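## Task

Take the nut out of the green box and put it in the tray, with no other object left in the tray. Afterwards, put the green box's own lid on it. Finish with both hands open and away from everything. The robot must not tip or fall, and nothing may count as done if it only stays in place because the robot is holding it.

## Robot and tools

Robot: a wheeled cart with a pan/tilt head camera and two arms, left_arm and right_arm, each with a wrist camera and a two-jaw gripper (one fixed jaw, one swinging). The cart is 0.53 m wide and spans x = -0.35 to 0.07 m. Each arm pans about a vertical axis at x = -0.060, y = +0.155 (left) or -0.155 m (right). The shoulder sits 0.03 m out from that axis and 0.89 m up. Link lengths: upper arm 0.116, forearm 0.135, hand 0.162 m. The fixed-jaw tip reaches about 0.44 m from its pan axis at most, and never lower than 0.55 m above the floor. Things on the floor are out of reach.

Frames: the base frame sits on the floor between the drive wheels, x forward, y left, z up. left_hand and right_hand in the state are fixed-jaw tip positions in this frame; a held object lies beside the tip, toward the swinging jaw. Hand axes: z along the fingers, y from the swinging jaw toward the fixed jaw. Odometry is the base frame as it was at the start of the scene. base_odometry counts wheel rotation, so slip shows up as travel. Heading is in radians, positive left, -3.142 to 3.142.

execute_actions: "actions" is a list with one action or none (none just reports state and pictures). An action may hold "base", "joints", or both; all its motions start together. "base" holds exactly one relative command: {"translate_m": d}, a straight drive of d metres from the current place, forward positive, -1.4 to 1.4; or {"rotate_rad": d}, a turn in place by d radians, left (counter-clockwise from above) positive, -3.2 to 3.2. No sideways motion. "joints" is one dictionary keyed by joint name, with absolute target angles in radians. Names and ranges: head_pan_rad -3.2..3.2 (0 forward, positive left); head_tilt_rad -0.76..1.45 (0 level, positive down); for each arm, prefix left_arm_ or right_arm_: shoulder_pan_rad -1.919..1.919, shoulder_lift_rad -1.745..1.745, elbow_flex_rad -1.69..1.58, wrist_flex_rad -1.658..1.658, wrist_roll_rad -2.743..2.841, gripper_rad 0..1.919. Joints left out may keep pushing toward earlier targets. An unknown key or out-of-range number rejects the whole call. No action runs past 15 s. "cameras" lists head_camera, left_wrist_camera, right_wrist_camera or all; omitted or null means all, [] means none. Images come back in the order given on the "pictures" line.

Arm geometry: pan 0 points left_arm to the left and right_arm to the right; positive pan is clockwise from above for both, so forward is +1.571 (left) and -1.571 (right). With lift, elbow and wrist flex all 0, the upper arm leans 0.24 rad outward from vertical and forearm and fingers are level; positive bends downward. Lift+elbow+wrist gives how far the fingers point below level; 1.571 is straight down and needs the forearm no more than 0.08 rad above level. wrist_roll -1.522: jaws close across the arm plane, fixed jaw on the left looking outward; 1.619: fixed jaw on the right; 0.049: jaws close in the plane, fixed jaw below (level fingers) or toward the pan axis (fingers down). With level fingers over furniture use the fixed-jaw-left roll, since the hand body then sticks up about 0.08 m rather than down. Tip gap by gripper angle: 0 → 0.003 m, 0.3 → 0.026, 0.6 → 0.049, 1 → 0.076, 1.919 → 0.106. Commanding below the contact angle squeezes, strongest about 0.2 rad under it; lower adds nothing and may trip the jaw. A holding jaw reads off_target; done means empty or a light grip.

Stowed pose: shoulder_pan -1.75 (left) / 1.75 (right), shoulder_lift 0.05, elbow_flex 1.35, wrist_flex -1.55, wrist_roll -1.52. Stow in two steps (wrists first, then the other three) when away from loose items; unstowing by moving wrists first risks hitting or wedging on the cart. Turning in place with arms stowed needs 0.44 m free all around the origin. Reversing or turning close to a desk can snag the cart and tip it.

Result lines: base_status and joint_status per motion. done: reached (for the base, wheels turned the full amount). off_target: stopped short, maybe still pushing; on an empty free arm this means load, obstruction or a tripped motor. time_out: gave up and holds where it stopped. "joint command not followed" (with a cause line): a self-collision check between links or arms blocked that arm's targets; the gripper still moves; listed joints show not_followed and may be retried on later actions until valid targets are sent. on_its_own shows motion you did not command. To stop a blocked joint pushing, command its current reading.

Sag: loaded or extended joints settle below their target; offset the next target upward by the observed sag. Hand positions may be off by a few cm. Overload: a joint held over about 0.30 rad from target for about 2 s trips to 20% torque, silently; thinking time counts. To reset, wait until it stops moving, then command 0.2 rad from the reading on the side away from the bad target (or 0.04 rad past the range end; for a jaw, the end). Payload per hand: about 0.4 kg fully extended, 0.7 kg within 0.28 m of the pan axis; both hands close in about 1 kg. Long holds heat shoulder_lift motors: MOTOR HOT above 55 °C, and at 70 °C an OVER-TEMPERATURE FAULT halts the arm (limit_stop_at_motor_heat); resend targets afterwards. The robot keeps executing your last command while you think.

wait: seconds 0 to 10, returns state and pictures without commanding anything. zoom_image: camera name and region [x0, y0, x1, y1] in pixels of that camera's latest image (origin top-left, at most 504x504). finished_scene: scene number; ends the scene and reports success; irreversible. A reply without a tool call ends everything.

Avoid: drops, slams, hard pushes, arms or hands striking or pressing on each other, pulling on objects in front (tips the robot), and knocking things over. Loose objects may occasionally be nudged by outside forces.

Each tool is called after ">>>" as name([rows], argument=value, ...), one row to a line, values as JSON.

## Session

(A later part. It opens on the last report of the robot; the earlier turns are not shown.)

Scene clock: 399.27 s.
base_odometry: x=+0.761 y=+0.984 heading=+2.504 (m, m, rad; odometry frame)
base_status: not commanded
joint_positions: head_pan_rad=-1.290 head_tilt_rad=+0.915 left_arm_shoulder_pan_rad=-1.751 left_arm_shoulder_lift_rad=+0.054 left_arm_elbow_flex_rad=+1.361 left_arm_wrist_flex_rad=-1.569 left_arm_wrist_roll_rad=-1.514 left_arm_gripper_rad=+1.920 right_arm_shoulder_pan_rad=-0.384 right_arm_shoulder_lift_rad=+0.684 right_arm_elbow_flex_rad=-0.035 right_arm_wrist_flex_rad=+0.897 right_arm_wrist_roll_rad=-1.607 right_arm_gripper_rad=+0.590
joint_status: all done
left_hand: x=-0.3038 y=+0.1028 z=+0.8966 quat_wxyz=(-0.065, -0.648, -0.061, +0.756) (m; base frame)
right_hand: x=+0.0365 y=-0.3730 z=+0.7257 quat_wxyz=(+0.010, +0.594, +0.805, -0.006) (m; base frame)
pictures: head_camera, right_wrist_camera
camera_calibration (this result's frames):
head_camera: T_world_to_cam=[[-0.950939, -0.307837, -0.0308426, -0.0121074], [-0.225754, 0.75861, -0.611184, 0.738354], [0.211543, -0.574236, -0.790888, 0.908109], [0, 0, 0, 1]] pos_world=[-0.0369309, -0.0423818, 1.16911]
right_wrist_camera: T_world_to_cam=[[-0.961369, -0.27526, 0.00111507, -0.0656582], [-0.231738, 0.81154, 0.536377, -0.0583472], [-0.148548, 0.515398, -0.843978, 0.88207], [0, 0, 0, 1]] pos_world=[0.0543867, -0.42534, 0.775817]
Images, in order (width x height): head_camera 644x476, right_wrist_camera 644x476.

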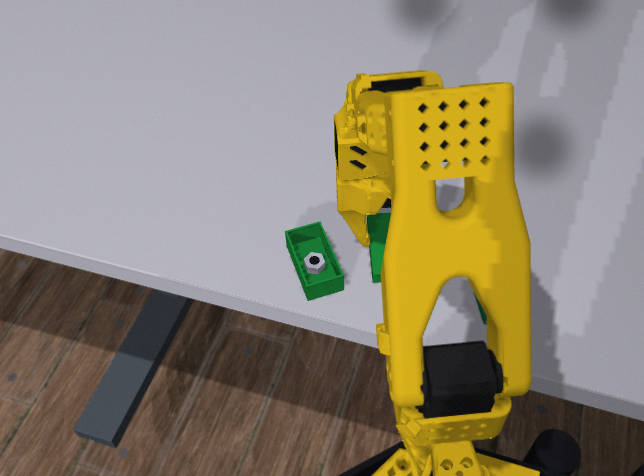

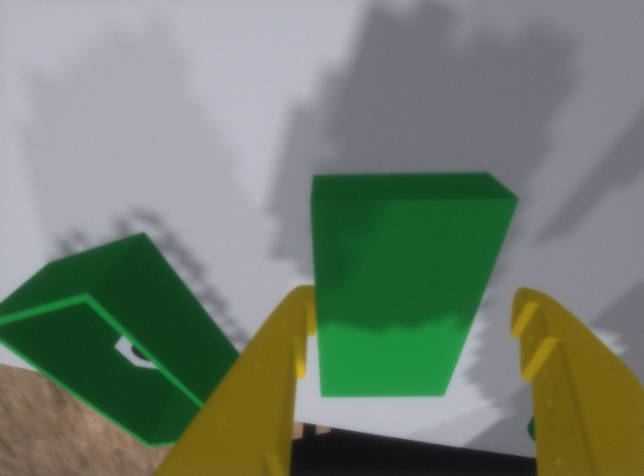

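>>> execute_actions([
  {"joints": {"right_arm_shoulder_lift_rad": 0.471, "right_arm_wrist_flex_rad": 1.017, "right_arm_wrist_roll_rad": -1.05}},
], cameras=[])

>>> execute_actions([
  {"joints": {"right_arm_shoulder_pan_rad": -0.640, "right_arm_elbow_flex_rad": 0.017, "right_arm_wrist_roll_rad": 0.032, "right_arm_gripper_rad": 0.246}},
], cameras=["head_camera", "right_wrist_camera"])

Scene clock: 501.87 s.
base_odometry: x=+0.761 y=+0.984 heading=+2.504 (m, m, rad; odometry frame)
base_status: not commanded
joint_positions: head_pan_rad=-1.290 head_tilt_rad=+0.915 left_arm_shoulder_pan_rad=-1.751 left_arm_shoulder_lift_rad=+0.054 left_arm_elbow_flex_rad=+1.361 left_arm_wrist_flex_rad=-1.569 left_arm_wrist_roll_rad=-1.514 left_arm_gripper_rad=+1.920 right_arm_shoulder_pan_rad=-0.384 right_arm_shoulder_lift_rad=+0.520 right_arm_elbow_flex_rad=-0.035 right_arm_wrist_flex_rad=+1.012 right_arm_wrist_roll_rad=-1.061 right_arm_gripper_rad=+0.591
joint_status: all done
left_hand: x=-0.3038 y=+0.1028 z=+0.8966 quat_wxyz=(-0.065, -0.648, -0.061, +0.756) (m; base frame)
right_hand: x=+0.0365 y=-0.3754 z=+0.7592 quat_wxyz=(+0.025, +0.354, +0.934, -0.027) (m; base frame)
pictures: none
No camera images: the call's "cameras" was empty. Leave "cameras" out to get every camera's image.

Scene clock: 503.47 s.
base_odometry: x=+0.761 y=+0.984 heading=+2.504 (m, m, rad; odometry frame)
base_status: not commanded
joint_positions: head_pan_rad=-1.290 head_tilt_rad=+0.915 left_arm_shoulder_pan_rad=-1.751 left_arm_shoulder_lift_rad=+0.054 left_arm_elbow_flex_rad=+1.361 left_arm_wrist_flex_rad=-1.569 left_arm_wrist_roll_rad=-1.514 left_arm_gripper_rad=+1.920 right_arm_shoulder_pan_rad=-0.633 right_arm_shoulder_lift_rad=+0.518 right_arm_elbow_flex_rad=+0.019 right_arm_wrist_flex_rad=+1.012 right_arm_wrist_roll_rad=+0.022 right_arm_gripper_rad=+0.255
joint_status: all done
left_hand: x=-0.3038 y=+0.1028 z=+0.8966 quat_wxyz=(-0.065, -0.648, -0.061, +0.756) (m; base frame)
right_hand: x=+0.0727 y=-0.3362 z=+0.7527 quat_wxyz=(+0.003, -0.298, +0.954, -0.010) (m; base frame)
pictures: head_camera, right_wrist_camera
camera_calibration (this result's frames):
head_camera: T_world_to_cam=[[-0.950939, -0.307838, -0.0308426, -0.0121074], [-0.225754, 0.75861, -0.611184, 0.738354], [0.211543, -0.574235, -0.790888, 0.908109], [0, 0, 0, 1]] pos_world=[-0.0369309, -0.0423818, 1.16911]
right_wrist_camera: T_world_to_cam=[[0.552608, -0.833061, 0.0252002, -0.336469], [-0.700383, -0.447782, 0.555836, -0.498256], [-0.451761, -0.324809, -0.83091, 0.621012], [0, 0, 0, 1]] pos_world=[0.117514, -0.301699, 0.801433]
Images, in order (width x height): head_camera 644x476, right_wrist_camera 644x476.

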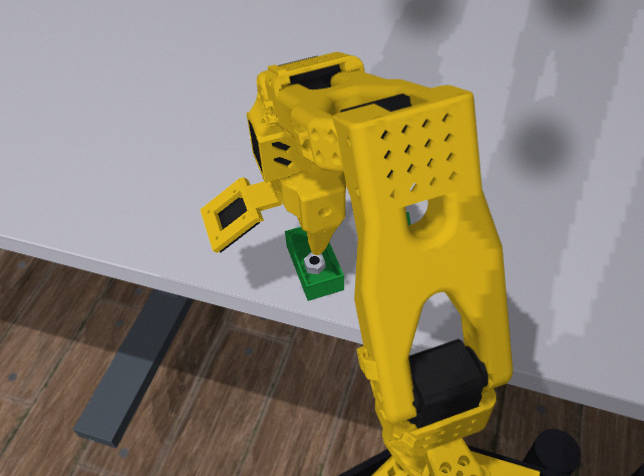

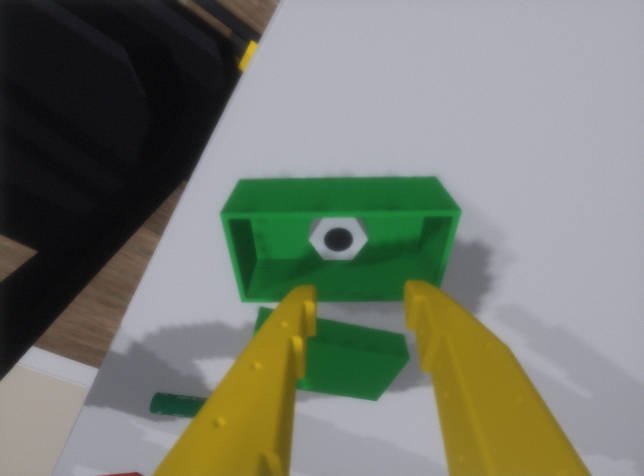

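>>> zoom_image(camera="right_wrist_camera", region=[210, 165, 470, 325])

>>> zoom_image(camera="right_wrist_camera", region=[290, 200, 390, 280])

>>> zoom_image(camera="head_camera", region=[260, 170, 380, 310])

Region (210, 165, 470, 325) of right_wrist_camera's 644x476 image, scaled by 1.938; it fills the top 310 rows of this view, and the rest is white.

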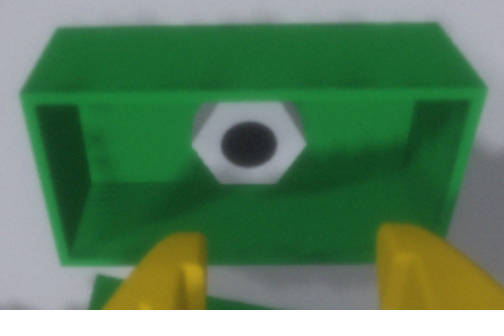

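Region (290, 200, 390, 280) of right_wrist_camera's 644x476 image, scaled by 5.040; it fills the top 403 rows of this view, and the rest is white.

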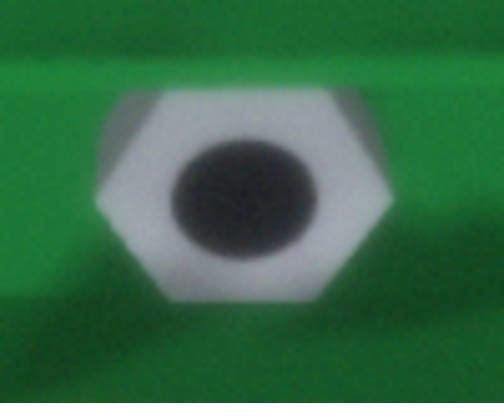

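Region (260, 170, 380, 310) of head_camera's 644x476 image, scaled by 3.600; it fills the left 432 columns of this view, and the rest is white.

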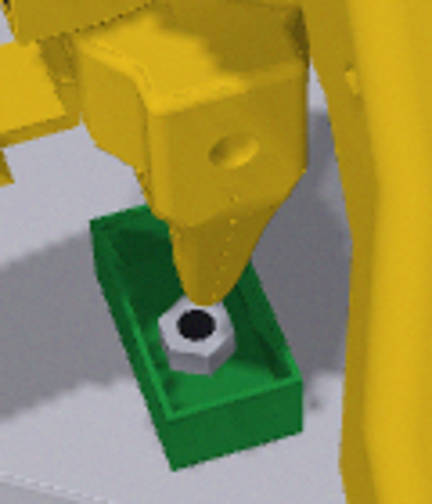

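>>> execute_actions([
  {"joints": {"right_arm_shoulder_pan_rad": -0.649, "right_arm_elbow_flex_rad": 0.091, "right_arm_wrist_flex_rad": 0.932, "right_arm_shoulder_lift_rad": 0.503}},
], cameras=["head_camera", "right_wrist_camera"])

>>> zoom_image(camera="right_wrist_camera", region=[210, 180, 500, 350])

>>> zoom_image(camera="head_camera", region=[270, 200, 370, 310])

Scene clock: 574.43 s.
base_odometry: x=+0.761 y=+0.984 heading=+2.504 (m, m, rad; odometry frame)
base_status: not commanded
joint_positions: head_pan_rad=-1.290 head_tilt_rad=+0.915 left_arm_shoulder_pan_rad=-1.751 left_arm_shoulder_lift_rad=+0.054 left_arm_elbow_flex_rad=+1.361 left_arm_wrist_flex_rad=-1.569 left_arm_wrist_roll_rad=-1.514 left_arm_gripper_rad=+1.920 right_arm_shoulder_pan_rad=-0.642 right_arm_shoulder_lift_rad=+0.518 right_arm_elbow_flex_rad=+0.094 right_arm_wrist_flex_rad=+0.939 right_arm_wrist_roll_rad=+0.022 right_arm_gripper_rad=+0.255
joint_status: all done
left_hand: x=-0.3038 y=+0.1028 z=+0.8966 quat_wxyz=(-0.065, -0.648, -0.061, +0.756) (m; base frame)
right_hand: x=+0.0711 y=-0.3306 z=+0.7440 quat_wxyz=(+0.003, -0.303, +0.953, -0.009) (m; base frame)
pictures: head_camera, right_wrist_camera
camera_calibration (this result's frames):
head_camera: T_world_to_cam=[[-0.950939, -0.307838, -0.0308426, -0.0121074], [-0.225754, 0.75861, -0.611184, 0.738354], [0.211543, -0.574236, -0.790888, 0.908109], [0, 0, 0, 1]] pos_world=[-0.0369309, -0.0423818, 1.16911]
right_wrist_camera: T_world_to_cam=[[0.560274, -0.827969, 0.0236684, -0.328449], [-0.695722, -0.454893, 0.555917, -0.49477], [-0.449516, -0.327932, -0.830901, 0.613666], [0, 0, 0, 1]] pos_world=[0.115651, -0.295772, 0.79272]
Images, in order (width x height): head_camera 644x476, right_wrist_camera 644x476.

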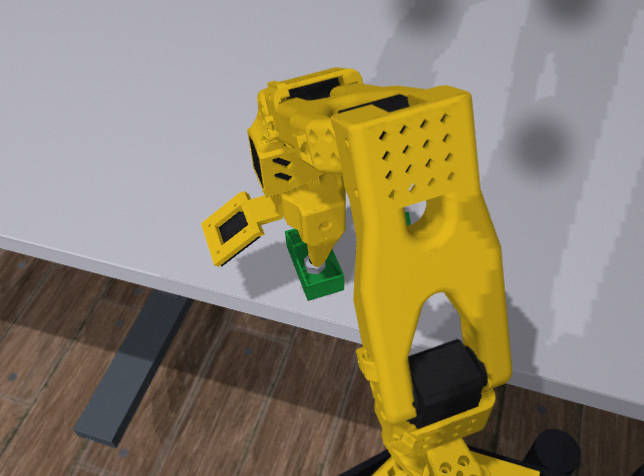

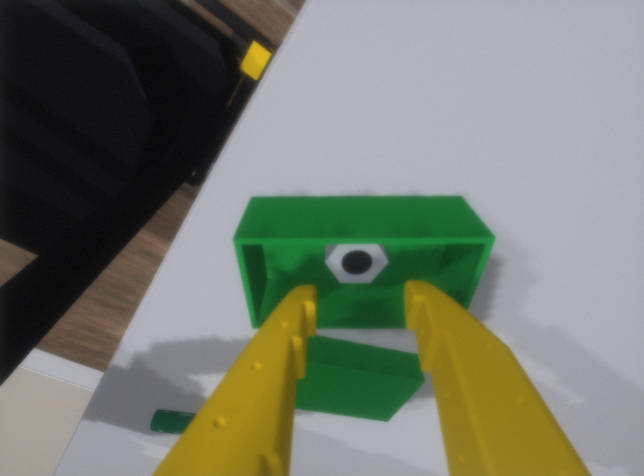

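Region (210, 180, 500, 350) of right_wrist_camera's 644x476 image, scaled by 1.738; it fills the top 295 rows of this view, and the rest is white.

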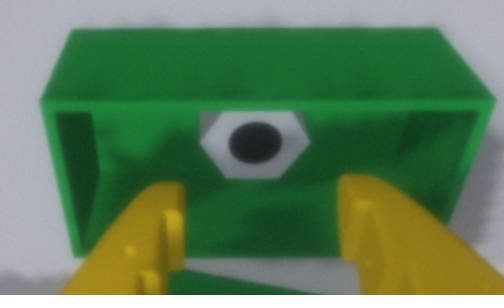

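Region (270, 200, 370, 310) of head_camera's 644x476 image, scaled by 4.582; it fills the left 458 columns of this view, and the rest is white.

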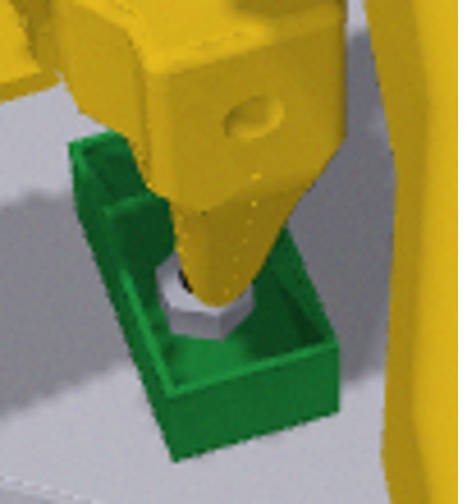

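>>> execute_actions([
  {"joints": {"right_arm_shoulder_lift_rad": 0.5855, "right_arm_elbow_flex_rad": 0.101, "right_arm_wrist_flex_rad": 0.8405, "right_arm_gripper_rad": 0.28}},
], cameras=["head_camera", "right_wrist_camera"])

>>> zoom_image(camera="right_wrist_camera", region=[200, 220, 540, 400])

Scene clock: 619.40 s.
base_odometry: x=+0.761 y=+0.984 heading=+2.504 (m, m, rad; odometry frame)
base_status: not commanded
joint_positions: head_pan_rad=-1.290 head_tilt_rad=+0.915 left_arm_shoulder_pan_rad=-1.751 left_arm_shoulder_lift_rad=+0.054 left_arm_elbow_flex_rad=+1.361 left_arm_wrist_flex_rad=-1.569 left_arm_wrist_roll_rad=-1.514 left_arm_gripper_rad=+1.920 right_arm_shoulder_pan_rad=-0.642 right_arm_shoulder_lift_rad=+0.598 right_arm_elbow_flex_rad=+0.102 right_arm_wrist_flex_rad=+0.847 right_arm_wrist_roll_rad=+0.022 right_arm_gripper_rad=+0.271
joint_status: all done
left_hand: x=-0.3038 y=+0.1028 z=+0.8966 quat_wxyz=(-0.065, -0.648, -0.061, +0.756) (m; base frame)
right_hand: x=+0.0713 y=-0.3309 z=+0.7277 quat_wxyz=(+0.004, -0.303, +0.953, -0.012) (m; base frame)
pictures: head_camera, right_wrist_camera
camera_calibration (this result's frames):
head_camera: T_world_to_cam=[[-0.950939, -0.307838, -0.0308426, -0.0121074], [-0.225754, 0.75861, -0.611184, 0.738354], [0.211543, -0.574236, -0.790888, 0.908109], [0, 0, 0, 1]] pos_world=[-0.0369309, -0.0423818, 1.16911]
right_wrist_camera: T_world_to_cam=[[0.560202, -0.827874, 0.0282637, -0.331712], [-0.697253, -0.452844, 0.555671, -0.48473], [-0.447226, -0.330995, -0.830922, 0.598972], [0, 0, 0, 1]] pos_world=[0.115722, -0.295866, 0.776425]
Images, in order (width x height): head_camera 644x476, right_wrist_camera 644x476.

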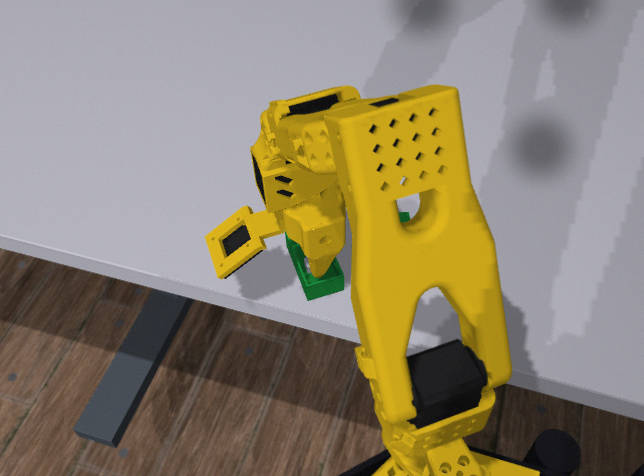

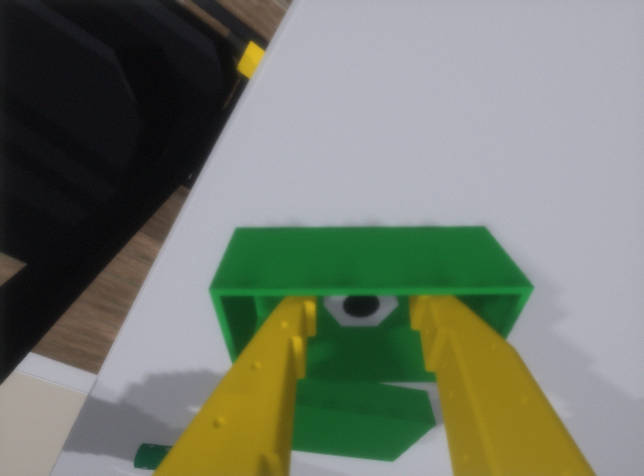

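Region (200, 220, 540, 400) of right_wrist_camera's 644x476 image, scaled by 1.482; it fills the top 267 rows of this view, and the rest is white.

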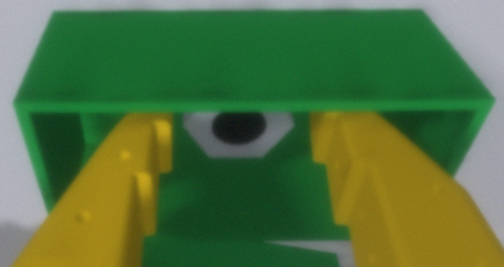

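>>> execute_actions([
  {"joints": {"right_arm_gripper_rad": 0.05, "right_arm_shoulder_lift_rad": 0.564}},
], cameras=["right_wrist_camera"])

>>> zoom_image(camera="right_wrist_camera", region=[260, 260, 460, 380])

Scene clock: 627.57 s.
base_odometry: x=+0.761 y=+0.984 heading=+2.504 (m, m, rad; odometry frame)
base_status: not commanded
joint_positions: head_pan_rad=-1.290 head_tilt_rad=+0.915 left_arm_shoulder_pan_rad=-1.751 left_arm_shoulder_lift_rad=+0.054 left_arm_elbow_flex_rad=+1.361 left_arm_wrist_flex_rad=-1.569 left_arm_wrist_roll_rad=-1.514 left_arm_gripper_rad=+1.920 right_arm_shoulder_pan_rad=-0.642 right_arm_shoulder_lift_rad=+0.598 right_arm_elbow_flex_rad=+0.102 right_arm_wrist_flex_rad=+0.847 right_arm_wrist_roll_rad=+0.022 right_arm_gripper_rad=+0.204
joint_status: right_arm_gripper_rad off_target (ended at +0.204, target +0.050); the others done
left_hand: x=-0.3038 y=+0.1028 z=+0.8966 quat_wxyz=(-0.065, -0.648, -0.061, +0.756) (m; base frame)
right_hand: x=+0.0713 y=-0.3309 z=+0.7277 quat_wxyz=(+0.004, -0.303, +0.953, -0.012) (m; base frame)
pictures: right_wrist_camera
camera_calibration (this result's frames):
right_wrist_camera: T_world_to_cam=[[0.560202, -0.827874, 0.0282637, -0.331712], [-0.697253, -0.452844, 0.555671, -0.48473], [-0.447226, -0.330995, -0.830922, 0.598972], [0, 0, 0, 1]] pos_world=[0.115722, -0.295866, 0.776425]
Images, in order (width x height): right_wrist_camera 644x476.

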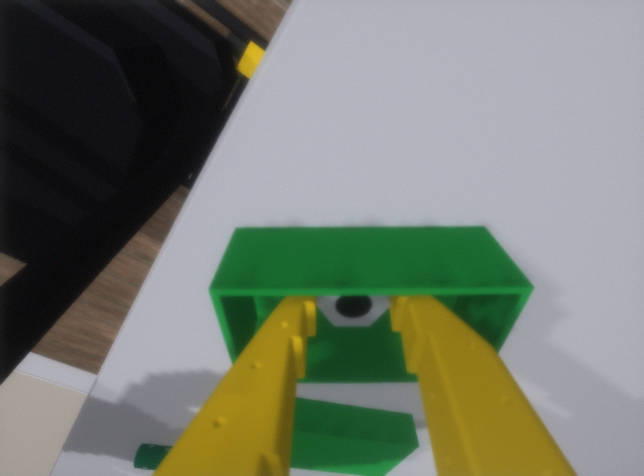

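Region (260, 260, 460, 380) of right_wrist_camera's 644x476 image, scaled by 2.520; it fills the top 302 rows of this view, and the rest is white.

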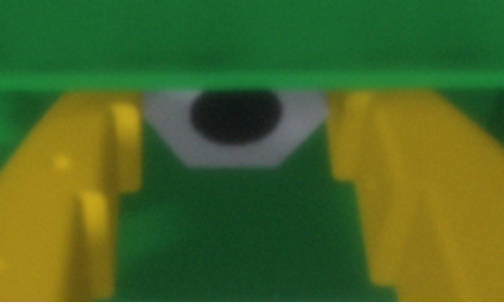

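>>> execute_actions([
  {"joints": {"right_arm_shoulder_lift_rad": 0.431, "right_arm_wrist_flex_rad": 0.973, "head_pan_rad": -1.5}},
], cameras=["head_camera", "right_wrist_camera"])

Scene clock: 663.97 s.
base_odometry: x=+0.761 y=+0.984 heading=+2.504 (m, m, rad; odometry frame)
base_status: not commanded
joint_positions: head_pan_rad=-1.490 head_tilt_rad=+0.915 left_arm_shoulder_pan_rad=-1.751 left_arm_shoulder_lift_rad=+0.054 left_arm_elbow_flex_rad=+1.361 left_arm_wrist_flex_rad=-1.569 left_arm_wrist_roll_rad=-1.514 left_arm_gripper_rad=+1.920 right_arm_shoulder_pan_rad=-0.642 right_arm_shoulder_lift_rad=+0.478 right_arm_elbow_flex_rad=+0.102 right_arm_wrist_flex_rad=+0.966 right_arm_wrist_roll_rad=+0.022 right_arm_gripper_rad=+0.204
joint_status: all done
left_hand: x=-0.3038 y=+0.1028 z=+0.8966 quat_wxyz=(-0.065, -0.648, -0.061, +0.756) (m; base frame)
right_hand: x=+0.0709 y=-0.3304 z=+0.7508 quat_wxyz=(+0.004, -0.303, +0.953, -0.012) (m; base frame)
pictures: head_camera, right_wrist_camera
camera_calibration (this result's frames):
head_camera: T_world_to_cam=[[-0.993118, -0.112988, -0.0308426, -0.0140898], [-0.070707, 0.788324, -0.611184, 0.745642], [0.0933701, -0.604797, -0.790888, 0.902555], [0, 0, 0, 1]] pos_world=[-0.0455424, -0.0435371, 1.16911]
right_wrist_camera: T_world_to_cam=[[0.560202, -0.827874, 0.0282637, -0.331654], [-0.697253, -0.452844, 0.555671, -0.497597], [-0.447226, -0.330995, -0.830922, 0.618152], [0, 0, 0, 1]] pos_world=[0.115295, -0.295296, 0.79951]
Images, in order (width x height): head_camera 644x476, right_wrist_camera 644x476.

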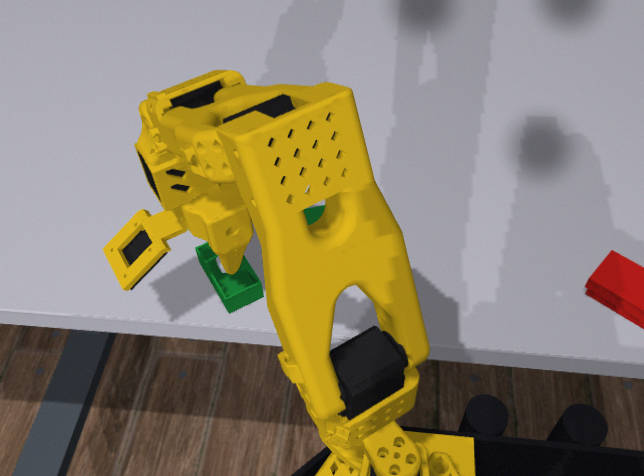

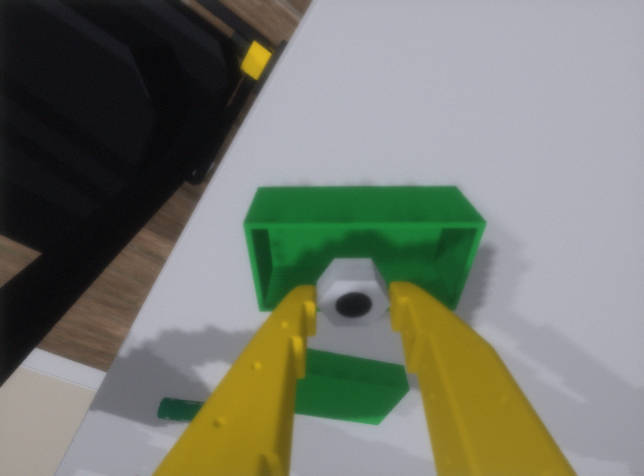

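>>> execute_actions([
  {"base": {"translate_m": -0.276}, "joints": {"right_arm_shoulder_pan_rad": 0.654, "right_arm_shoulder_lift_rad": 0.505, "right_arm_elbow_flex_rad": -0.429, "right_arm_wrist_flex_rad": 1.434, "right_arm_wrist_roll_rad": -1.54, "head_pan_rad": -2.02, "head_tilt_rad": 0.86}},
], cameras=["head_camera", "right_wrist_camera"])

Scene clock: 702.47 s.
base_odometry: x=+0.984 y=+0.821 heading=+2.509 (m, m, rad; odometry frame)
base_status: done
joint_positions: head_pan_rad=-2.010 head_tilt_rad=+0.875 left_arm_shoulder_pan_rad=-1.751 left_arm_shoulder_lift_rad=+0.054 left_arm_elbow_flex_rad=+1.361 left_arm_wrist_flex_rad=-1.569 left_arm_wrist_roll_rad=-1.514 left_arm_gripper_rad=+1.920 right_arm_shoulder_pan_rad=+0.650 right_arm_shoulder_lift_rad=+0.521 right_arm_elbow_flex_rad=-0.398 right_arm_wrist_flex_rad=+1.430 right_arm_wrist_roll_rad=-1.530 right_arm_gripper_rad=+0.204
joint_status: all done
left_hand: x=-0.3038 y=+0.1028 z=+0.8966 quat_wxyz=(-0.065, -0.648, -0.061, +0.756) (m; base frame)
right_hand: x=-0.2039 y=-0.3572 z=+0.8058 quat_wxyz=(+0.004, +0.898, +0.441, -0.008) (m; base frame)
pictures: head_camera, right_wrist_camera
camera_calibration (this result's frames):
head_camera: T_world_to_cam=[[-0.918387, 0.39458, -0.0295146, -0.012106], [0.319842, 0.696377, -0.642464, 0.800001], [-0.23295, -0.599471, -0.765748, 0.858282], [0, 0, 0, 1]] pos_world=[-0.0670549, -0.037811, 1.17084]
right_wrist_camera: T_world_to_cam=[[-0.778606, 0.627505, 0.00317281, 0.0655965], [0.528909, 0.653531, 0.541435, -0.075224], [0.33768, 0.423243, -0.840737, 0.969449], [0, 0, 0, 1]] pos_world=[-0.236503, -0.402313, 0.855572]
Images, in order (width x height): head_camera 644x476, right_wrist_camera 644x476.

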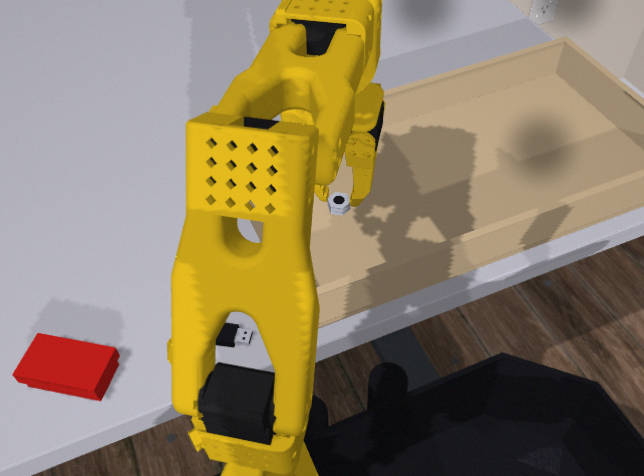

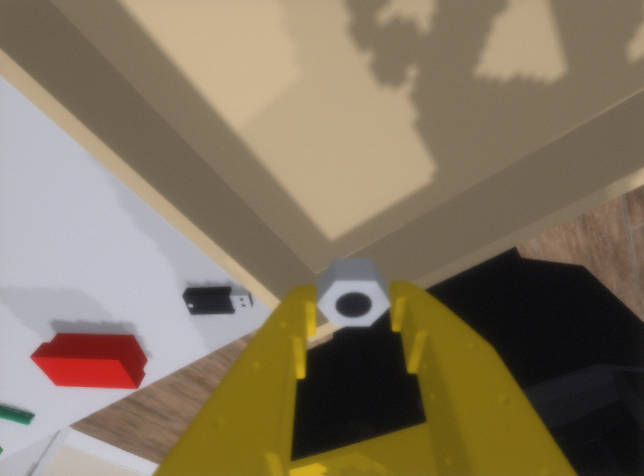

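>>> zoom_image(camera="right_wrist_camera", region=[200, 150, 500, 360])

>>> zoom_image(camera="head_camera", region=[290, 150, 500, 350])

Region (200, 150, 500, 360) of right_wrist_camera's 644x476 image, scaled by 1.680; it fills the top 353 rows of this view, and the rest is white.

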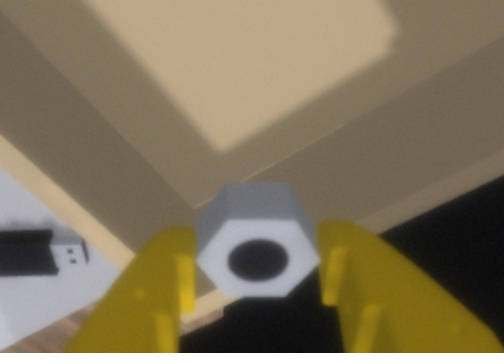

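Region (290, 150, 500, 350) of head_camera's 644x476 image, scaled by 2.400; it fills the top 480 rows of this view, and the rest is white.

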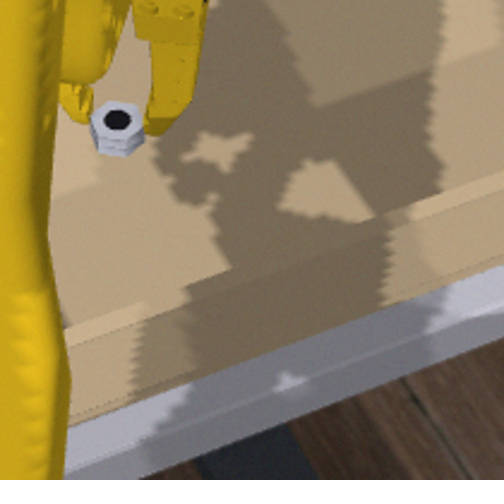

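>>> zoom_image(camera="head_camera", region=[440, 215, 520, 295])

>>> zoom_image(camera="head_camera", region=[305, 170, 375, 225])

Region (440, 215, 520, 295) of head_camera's 644x476 image, scaled by 6.300.

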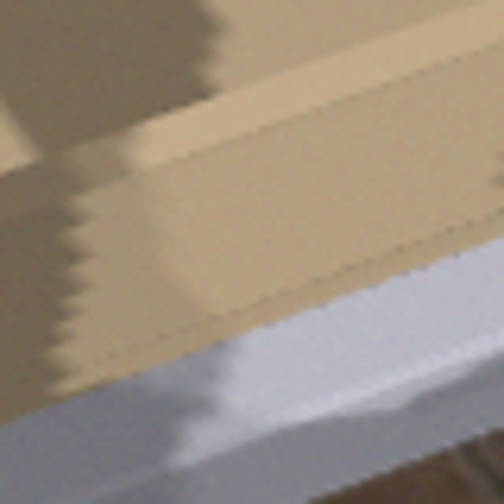

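Region (305, 170, 375, 225) of head_camera's 644x476 image, scaled by 7.200; it fills the top 396 rows of this view, and the rest is white.

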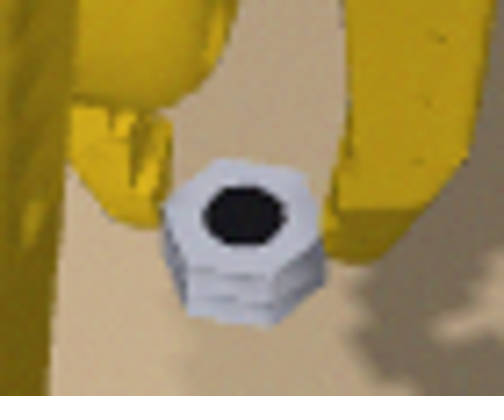

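>>> execute_actions(actions=[])

Scene clock: 774.90 s.
base_odometry: x=+0.984 y=+0.821 heading=+2.509 (m, m, rad; odometry frame)
base_status: done
joint_positions: head_pan_rad=-2.010 head_tilt_rad=+0.875 left_arm_shoulder_pan_rad=-1.751 left_arm_shoulder_lift_rad=+0.054 left_arm_elbow_flex_rad=+1.361 left_arm_wrist_flex_rad=-1.569 left_arm_wrist_roll_rad=-1.514 left_arm_gripper_rad=+1.920 right_arm_shoulder_pan_rad=+0.650 right_arm_shoulder_lift_rad=+0.521 right_arm_elbow_flex_rad=-0.398 right_arm_wrist_flex_rad=+1.430 right_arm_wrist_roll_rad=-1.530 right_arm_gripper_rad=+0.204
joint_status: all done
left_hand: x=-0.3038 y=+0.1028 z=+0.8966 quat_wxyz=(-0.065, -0.648, -0.061, +0.756) (m; base frame)
right_hand: x=-0.2039 y=-0.3572 z=+0.8058 quat_wxyz=(+0.004, +0.898, +0.441, -0.008) (m; base frame)
pictures: head_camera, left_wrist_camera, right_wrist_camera
camera_calibration (this result's frames):
head_camera: T_world_to_cam=[[-0.918387, 0.39458, -0.0295146, -0.012106], [0.319842, 0.696377, -0.642464, 0.800001], [-0.23295, -0.599471, -0.765747, 0.858282], [0, 0, 0, 1]] pos_world=[-0.0670549, -0.037811, 1.17084]
left_wrist_camera: T_world_to_cam=[[-0.168781, 0.984157, 0.054297, -0.206721], [0.356786, 0.112354, -0.927405, 0.954047], [-0.918813, -0.137156, -0.370096, 0.132854], [0, 0, 0, 1]] pos_world=[-0.253213, 0.114476, 0.945181]
right_wrist_camera: T_world_to_cam=[[-0.778606, 0.627505, 0.00317281, 0.0655965], [0.528909, 0.653531, 0.541435, -0.075224], [0.33768, 0.423243, -0.840737, 0.969449], [0, 0, 0, 1]] pos_world=[-0.236503, -0.402313, 0.855572]
Images, in order (width x height): head_camera 644x476, left_wrist_camera 644x476, right_wrist_camera 644x476.

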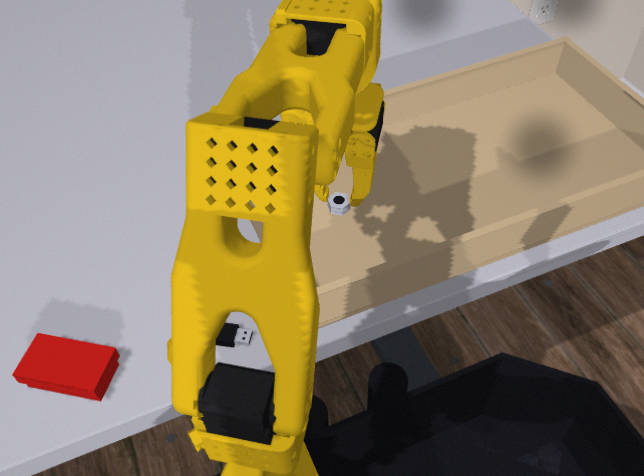

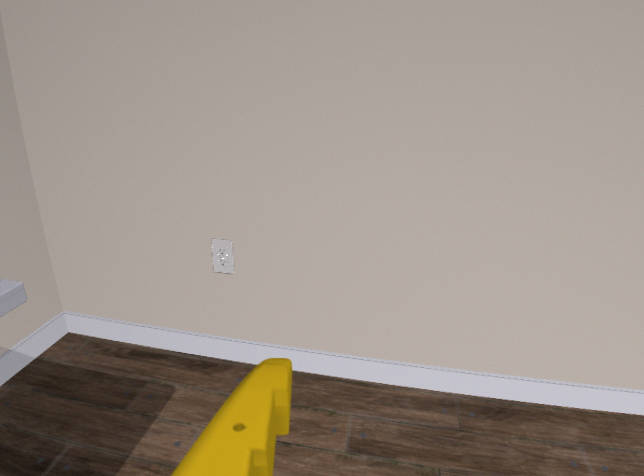

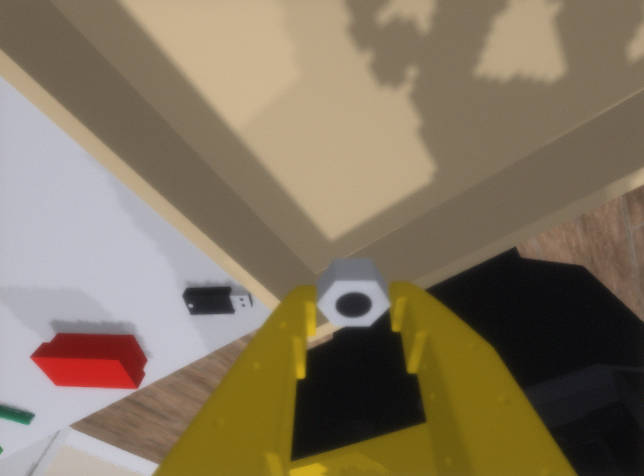

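>>> execute_actions([
  {"joints": {"right_arm_shoulder_lift_rad": 0.824, "right_arm_wrist_flex_rad": 1.100}},
], cameras=["head_camera", "right_wrist_camera"])

Scene clock: 803.30 s.
base_odometry: x=+0.984 y=+0.821 heading=+2.509 (m, m, rad; odometry frame)
base_status: not commanded
joint_positions: head_pan_rad=-2.010 head_tilt_rad=+0.875 left_arm_shoulder_pan_rad=-1.751 left_arm_shoulder_lift_rad=+0.054 left_arm_elbow_flex_rad=+1.361 left_arm_wrist_flex_rad=-1.569 left_arm_wrist_roll_rad=-1.514 left_arm_gripper_rad=+1.920 right_arm_shoulder_pan_rad=+0.650 right_arm_shoulder_lift_rad=+0.843 right_arm_elbow_flex_rad=-0.400 right_arm_wrist_flex_rad=+1.106 right_arm_wrist_roll_rad=-1.530 right_arm_gripper_rad=+0.204
joint_status: all done
left_hand: x=-0.3038 y=+0.1028 z=+0.8966 quat_wxyz=(-0.065, -0.648, -0.061, +0.756) (m; base frame)
right_hand: x=-0.2114 y=-0.3671 z=+0.7343 quat_wxyz=(+0.005, +0.898, +0.441, -0.010) (m; base frame)
pictures: head_camera, right_wrist_camera
camera_calibration (this result's frames):
head_camera: T_world_to_cam=[[-0.918387, 0.39458, -0.0295146, -0.012106], [0.319842, 0.696377, -0.642464, 0.800001], [-0.23295, -0.599471, -0.765747, 0.858282], [0, 0, 0, 1]] pos_world=[-0.0670549, -0.037811, 1.17084]
right_wrist_camera: T_world_to_cam=[[-0.7786, 0.627513, 0.00308459, 0.0662493], [0.529912, 0.654851, 0.538854, -0.0234625], [0.336118, 0.421187, -0.842393, 0.916155], [0, 0, 0, 1]] pos_world=[-0.243921, -0.41208, 0.784202]
Images, in order (width x height): head_camera 644x476, right_wrist_camera 644x476.

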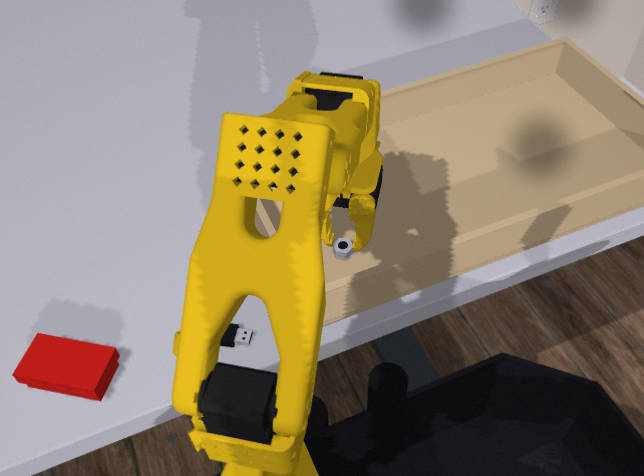

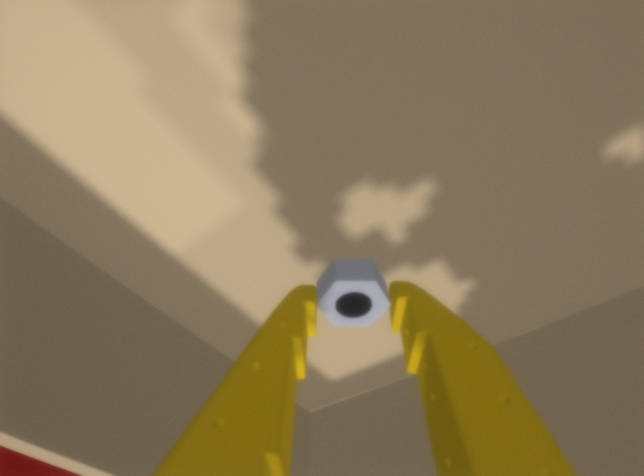

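>>> execute_actions([
  {"joints": {"right_arm_shoulder_lift_rad": 0.848, "right_arm_wrist_flex_rad": 1.077}},
], cameras=["head_camera", "right_wrist_camera"])

Scene clock: 823.33 s.
base_odometry: x=+0.984 y=+0.821 heading=+2.509 (m, m, rad; odometry frame)
base_status: not commanded
joint_positions: head_pan_rad=-2.010 head_tilt_rad=+0.875 left_arm_shoulder_pan_rad=-1.751 left_arm_shoulder_lift_rad=+0.054 left_arm_elbow_flex_rad=+1.361 left_arm_wrist_flex_rad=-1.569 left_arm_wrist_roll_rad=-1.514 left_arm_gripper_rad=+1.920 right_arm_shoulder_pan_rad=+0.650 right_arm_shoulder_lift_rad=+0.856 right_arm_elbow_flex_rad=-0.403 right_arm_wrist_flex_rad=+1.091 right_arm_wrist_roll_rad=-1.530 right_arm_gripper_rad=+0.204
joint_status: all done
left_hand: x=-0.3038 y=+0.1028 z=+0.8966 quat_wxyz=(-0.065, -0.648, -0.061, +0.756) (m; base frame)
right_hand: x=-0.2121 y=-0.3680 z=+0.7319 quat_wxyz=(+0.006, +0.898, +0.441, -0.012) (m; base frame)
pictures: head_camera, right_wrist_camera
camera_calibration (this result's frames):
head_camera: T_world_to_cam=[[-0.918387, 0.39458, -0.0295144, -0.0121063], [0.31984, 0.696373, -0.642469, 0.800007], [-0.232952, -0.599476, -0.765743, 0.858276], [0, 0, 0, 1]] pos_world=[-0.0670548, -0.0378109, 1.17084]
right_wrist_camera: T_world_to_cam=[[-0.778589, 0.627527, 0.00290807, 0.0664265], [0.531902, 0.657471, 0.533678, -0.016041], [0.332985, 0.417062, -0.845683, 0.914992], [0, 0, 0, 1]] pos_world=[-0.244428, -0.412747, 0.782161]
Images, in order (width x height): head_camera 644x476, right_wrist_camera 644x476.

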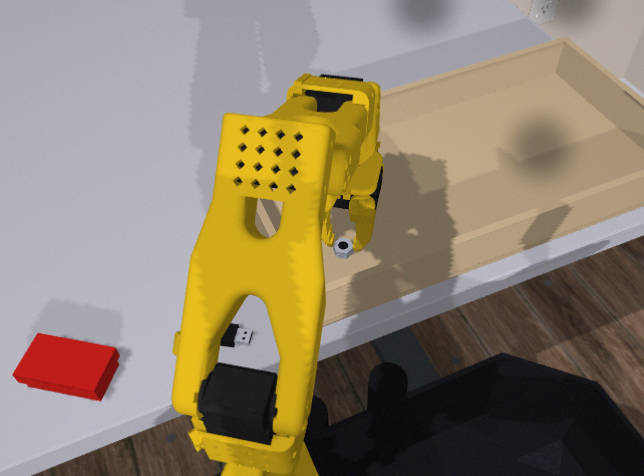

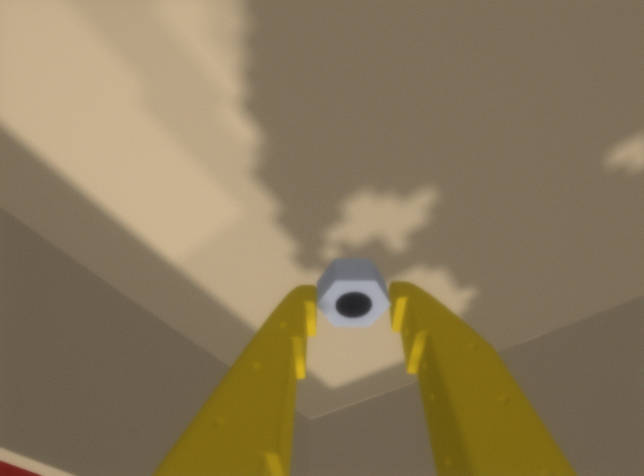

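>>> execute_actions(actions=[], cameras=["right_wrist_camera"])

Scene clock: 827.90 s.
base_odometry: x=+0.984 y=+0.821 heading=+2.509 (m, m, rad; odometry frame)
base_status: not commanded
joint_positions: head_pan_rad=-2.010 head_tilt_rad=+0.875 left_arm_shoulder_pan_rad=-1.751 left_arm_shoulder_lift_rad=+0.054 left_arm_elbow_flex_rad=+1.361 left_arm_wrist_flex_rad=-1.569 left_arm_wrist_roll_rad=-1.514 left_arm_gripper_rad=+1.920 right_arm_shoulder_pan_rad=+0.650 right_arm_shoulder_lift_rad=+0.856 right_arm_elbow_flex_rad=-0.403 right_arm_wrist_flex_rad=+1.091 right_arm_wrist_roll_rad=-1.530 right_arm_gripper_rad=+0.204
joint_status: all done
left_hand: x=-0.3038 y=+0.1028 z=+0.8966 quat_wxyz=(-0.065, -0.648, -0.061, +0.756) (m; base frame)
right_hand: x=-0.2121 y=-0.3680 z=+0.7319 quat_wxyz=(+0.006, +0.898, +0.441, -0.012) (m; base frame)
pictures: right_wrist_camera
camera_calibration (this result's frames):
right_wrist_camera: T_world_to_cam=[[-0.778589, 0.627527, 0.00290807, 0.0664265], [0.531902, 0.657471, 0.533678, -0.016041], [0.332985, 0.417062, -0.845683, 0.914992], [0, 0, 0, 1]] pos_world=[-0.244428, -0.412747, 0.782161]
Images, in order (width x height): right_wrist_camera 644x476.

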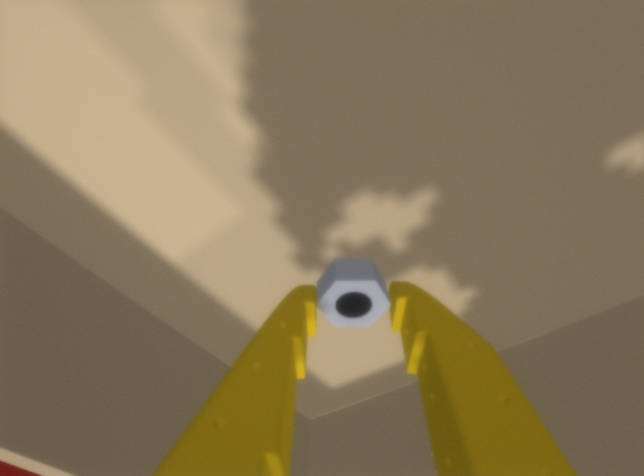

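>>> execute_actions([
  {"joints": {"right_arm_gripper_rad": 0.34, "right_arm_shoulder_lift_rad": 0.822, "right_arm_wrist_flex_rad": 1.088}},
], cameras=["right_wrist_camera"])

>>> execute_actions([
  {"joints": {"right_arm_shoulder_lift_rad": 0.53, "right_arm_wrist_flex_rad": 1.375, "head_pan_rad": -1.75}},
], cameras=["head_camera", "right_wrist_camera"])

Scene clock: 849.27 s.
base_odometry: x=+0.984 y=+0.821 heading=+2.509 (m, m, rad; odometry frame)
base_status: not commanded
joint_positions: head_pan_rad=-2.010 head_tilt_rad=+0.875 left_arm_shoulder_pan_rad=-1.751 left_arm_shoulder_lift_rad=+0.054 left_arm_elbow_flex_rad=+1.361 left_arm_wrist_flex_rad=-1.569 left_arm_wrist_roll_rad=-1.514 left_arm_gripper_rad=+1.920 right_arm_shoulder_pan_rad=+0.650 right_arm_shoulder_lift_rad=+0.856 right_arm_elbow_flex_rad=-0.403 right_arm_wrist_flex_rad=+1.091 right_arm_wrist_roll_rad=-1.530 right_arm_gripper_rad=+0.330
joint_status: all done
left_hand: x=-0.3038 y=+0.1028 z=+0.8966 quat_wxyz=(-0.065, -0.648, -0.061, +0.756) (m; base frame)
right_hand: x=-0.2121 y=-0.3680 z=+0.7319 quat_wxyz=(+0.006, +0.898, +0.441, -0.012) (m; base frame)
pictures: right_wrist_camera
camera_calibration (this result's frames):
right_wrist_camera: T_world_to_cam=[[-0.778589, 0.627527, 0.00290807, 0.0664265], [0.531902, 0.657471, 0.533678, -0.016041], [0.332985, 0.417062, -0.845683, 0.914992], [0, 0, 0, 1]] pos_world=[-0.244428, -0.412747, 0.782161]
Images, in order (width x height): right_wrist_camera 644x476.

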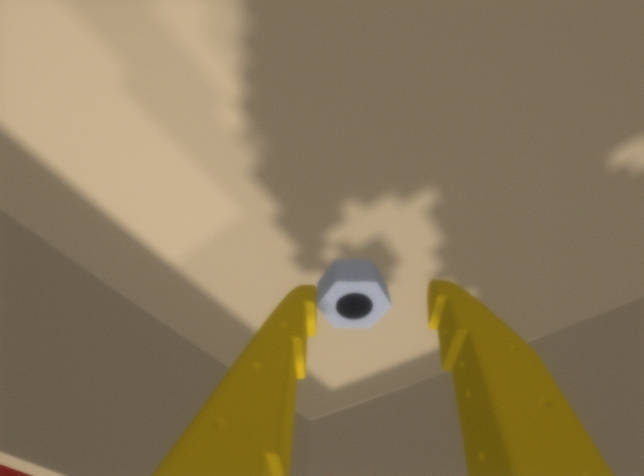

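Scene clock: 850.23 s.
base_odometry: x=+0.984 y=+0.821 heading=+2.509 (m, m, rad; odometry frame)
base_status: not commanded
joint_positions: head_pan_rad=-1.760 head_tilt_rad=+0.875 left_arm_shoulder_pan_rad=-1.751 left_arm_shoulder_lift_rad=+0.054 left_arm_elbow_flex_rad=+1.361 left_arm_wrist_flex_rad=-1.569 left_arm_wrist_roll_rad=-1.514 left_arm_gripper_rad=+1.920 right_arm_shoulder_pan_rad=+0.650 right_arm_shoulder_lift_rad=+0.581 right_arm_elbow_flex_rad=-0.403 right_arm_wrist_flex_rad=+1.370 right_arm_wrist_roll_rad=-1.530 right_arm_gripper_rad=+0.331
joint_status: all done
left_hand: x=-0.3038 y=+0.1028 z=+0.8966 quat_wxyz=(-0.065, -0.648, -0.061, +0.756) (m; base frame)
right_hand: x=-0.2068 y=-0.3610 z=+0.7935 quat_wxyz=(+0.005, +0.898, +0.441, -0.010) (m; base frame)
pictures: head_camera, right_wrist_camera
camera_calibration (this result's frames):
head_camera: T_world_to_cam=[[-0.987503, 0.154815, -0.0295143, -0.0153548], [0.137393, 0.753893, -0.642471, 0.791434], [-0.0772133, -0.638497, -0.765741, 0.865594], [0, 0, 0, 1]] pos_world=[-0.0570648, -0.0415999, 1.17084]
right_wrist_camera: T_world_to_cam=[[-0.778597, 0.627516, 0.00304047, 0.0658836], [0.530411, 0.655508, 0.537562, -0.0604373], [0.335336, 0.420157, -0.843219, 0.96202], [0, 0, 0, 1]] pos_world=[-0.239246, -0.405925, 0.843482]
Images, in order (width x height): head_camera 644x476, right_wrist_camera 644x476.

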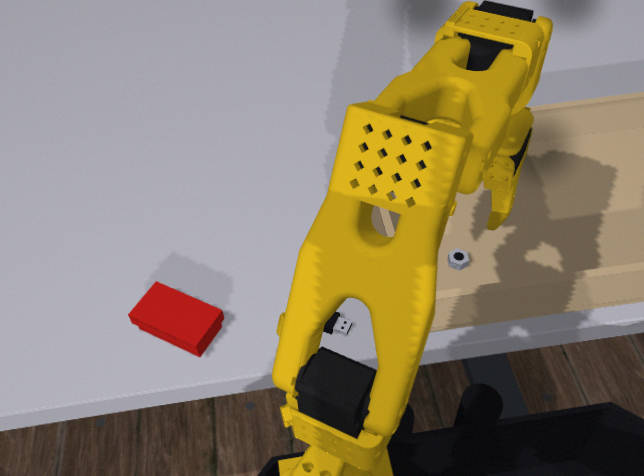

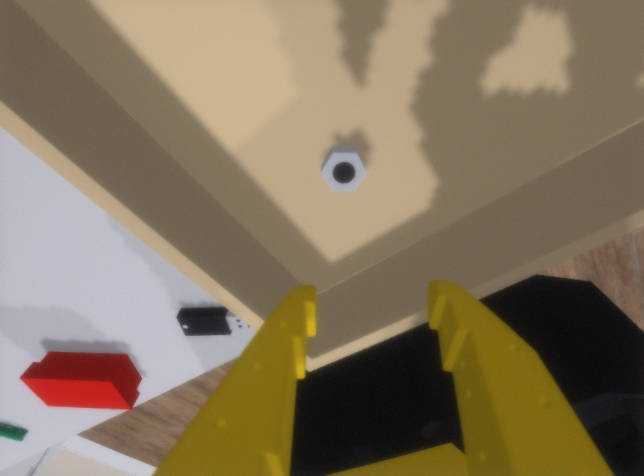

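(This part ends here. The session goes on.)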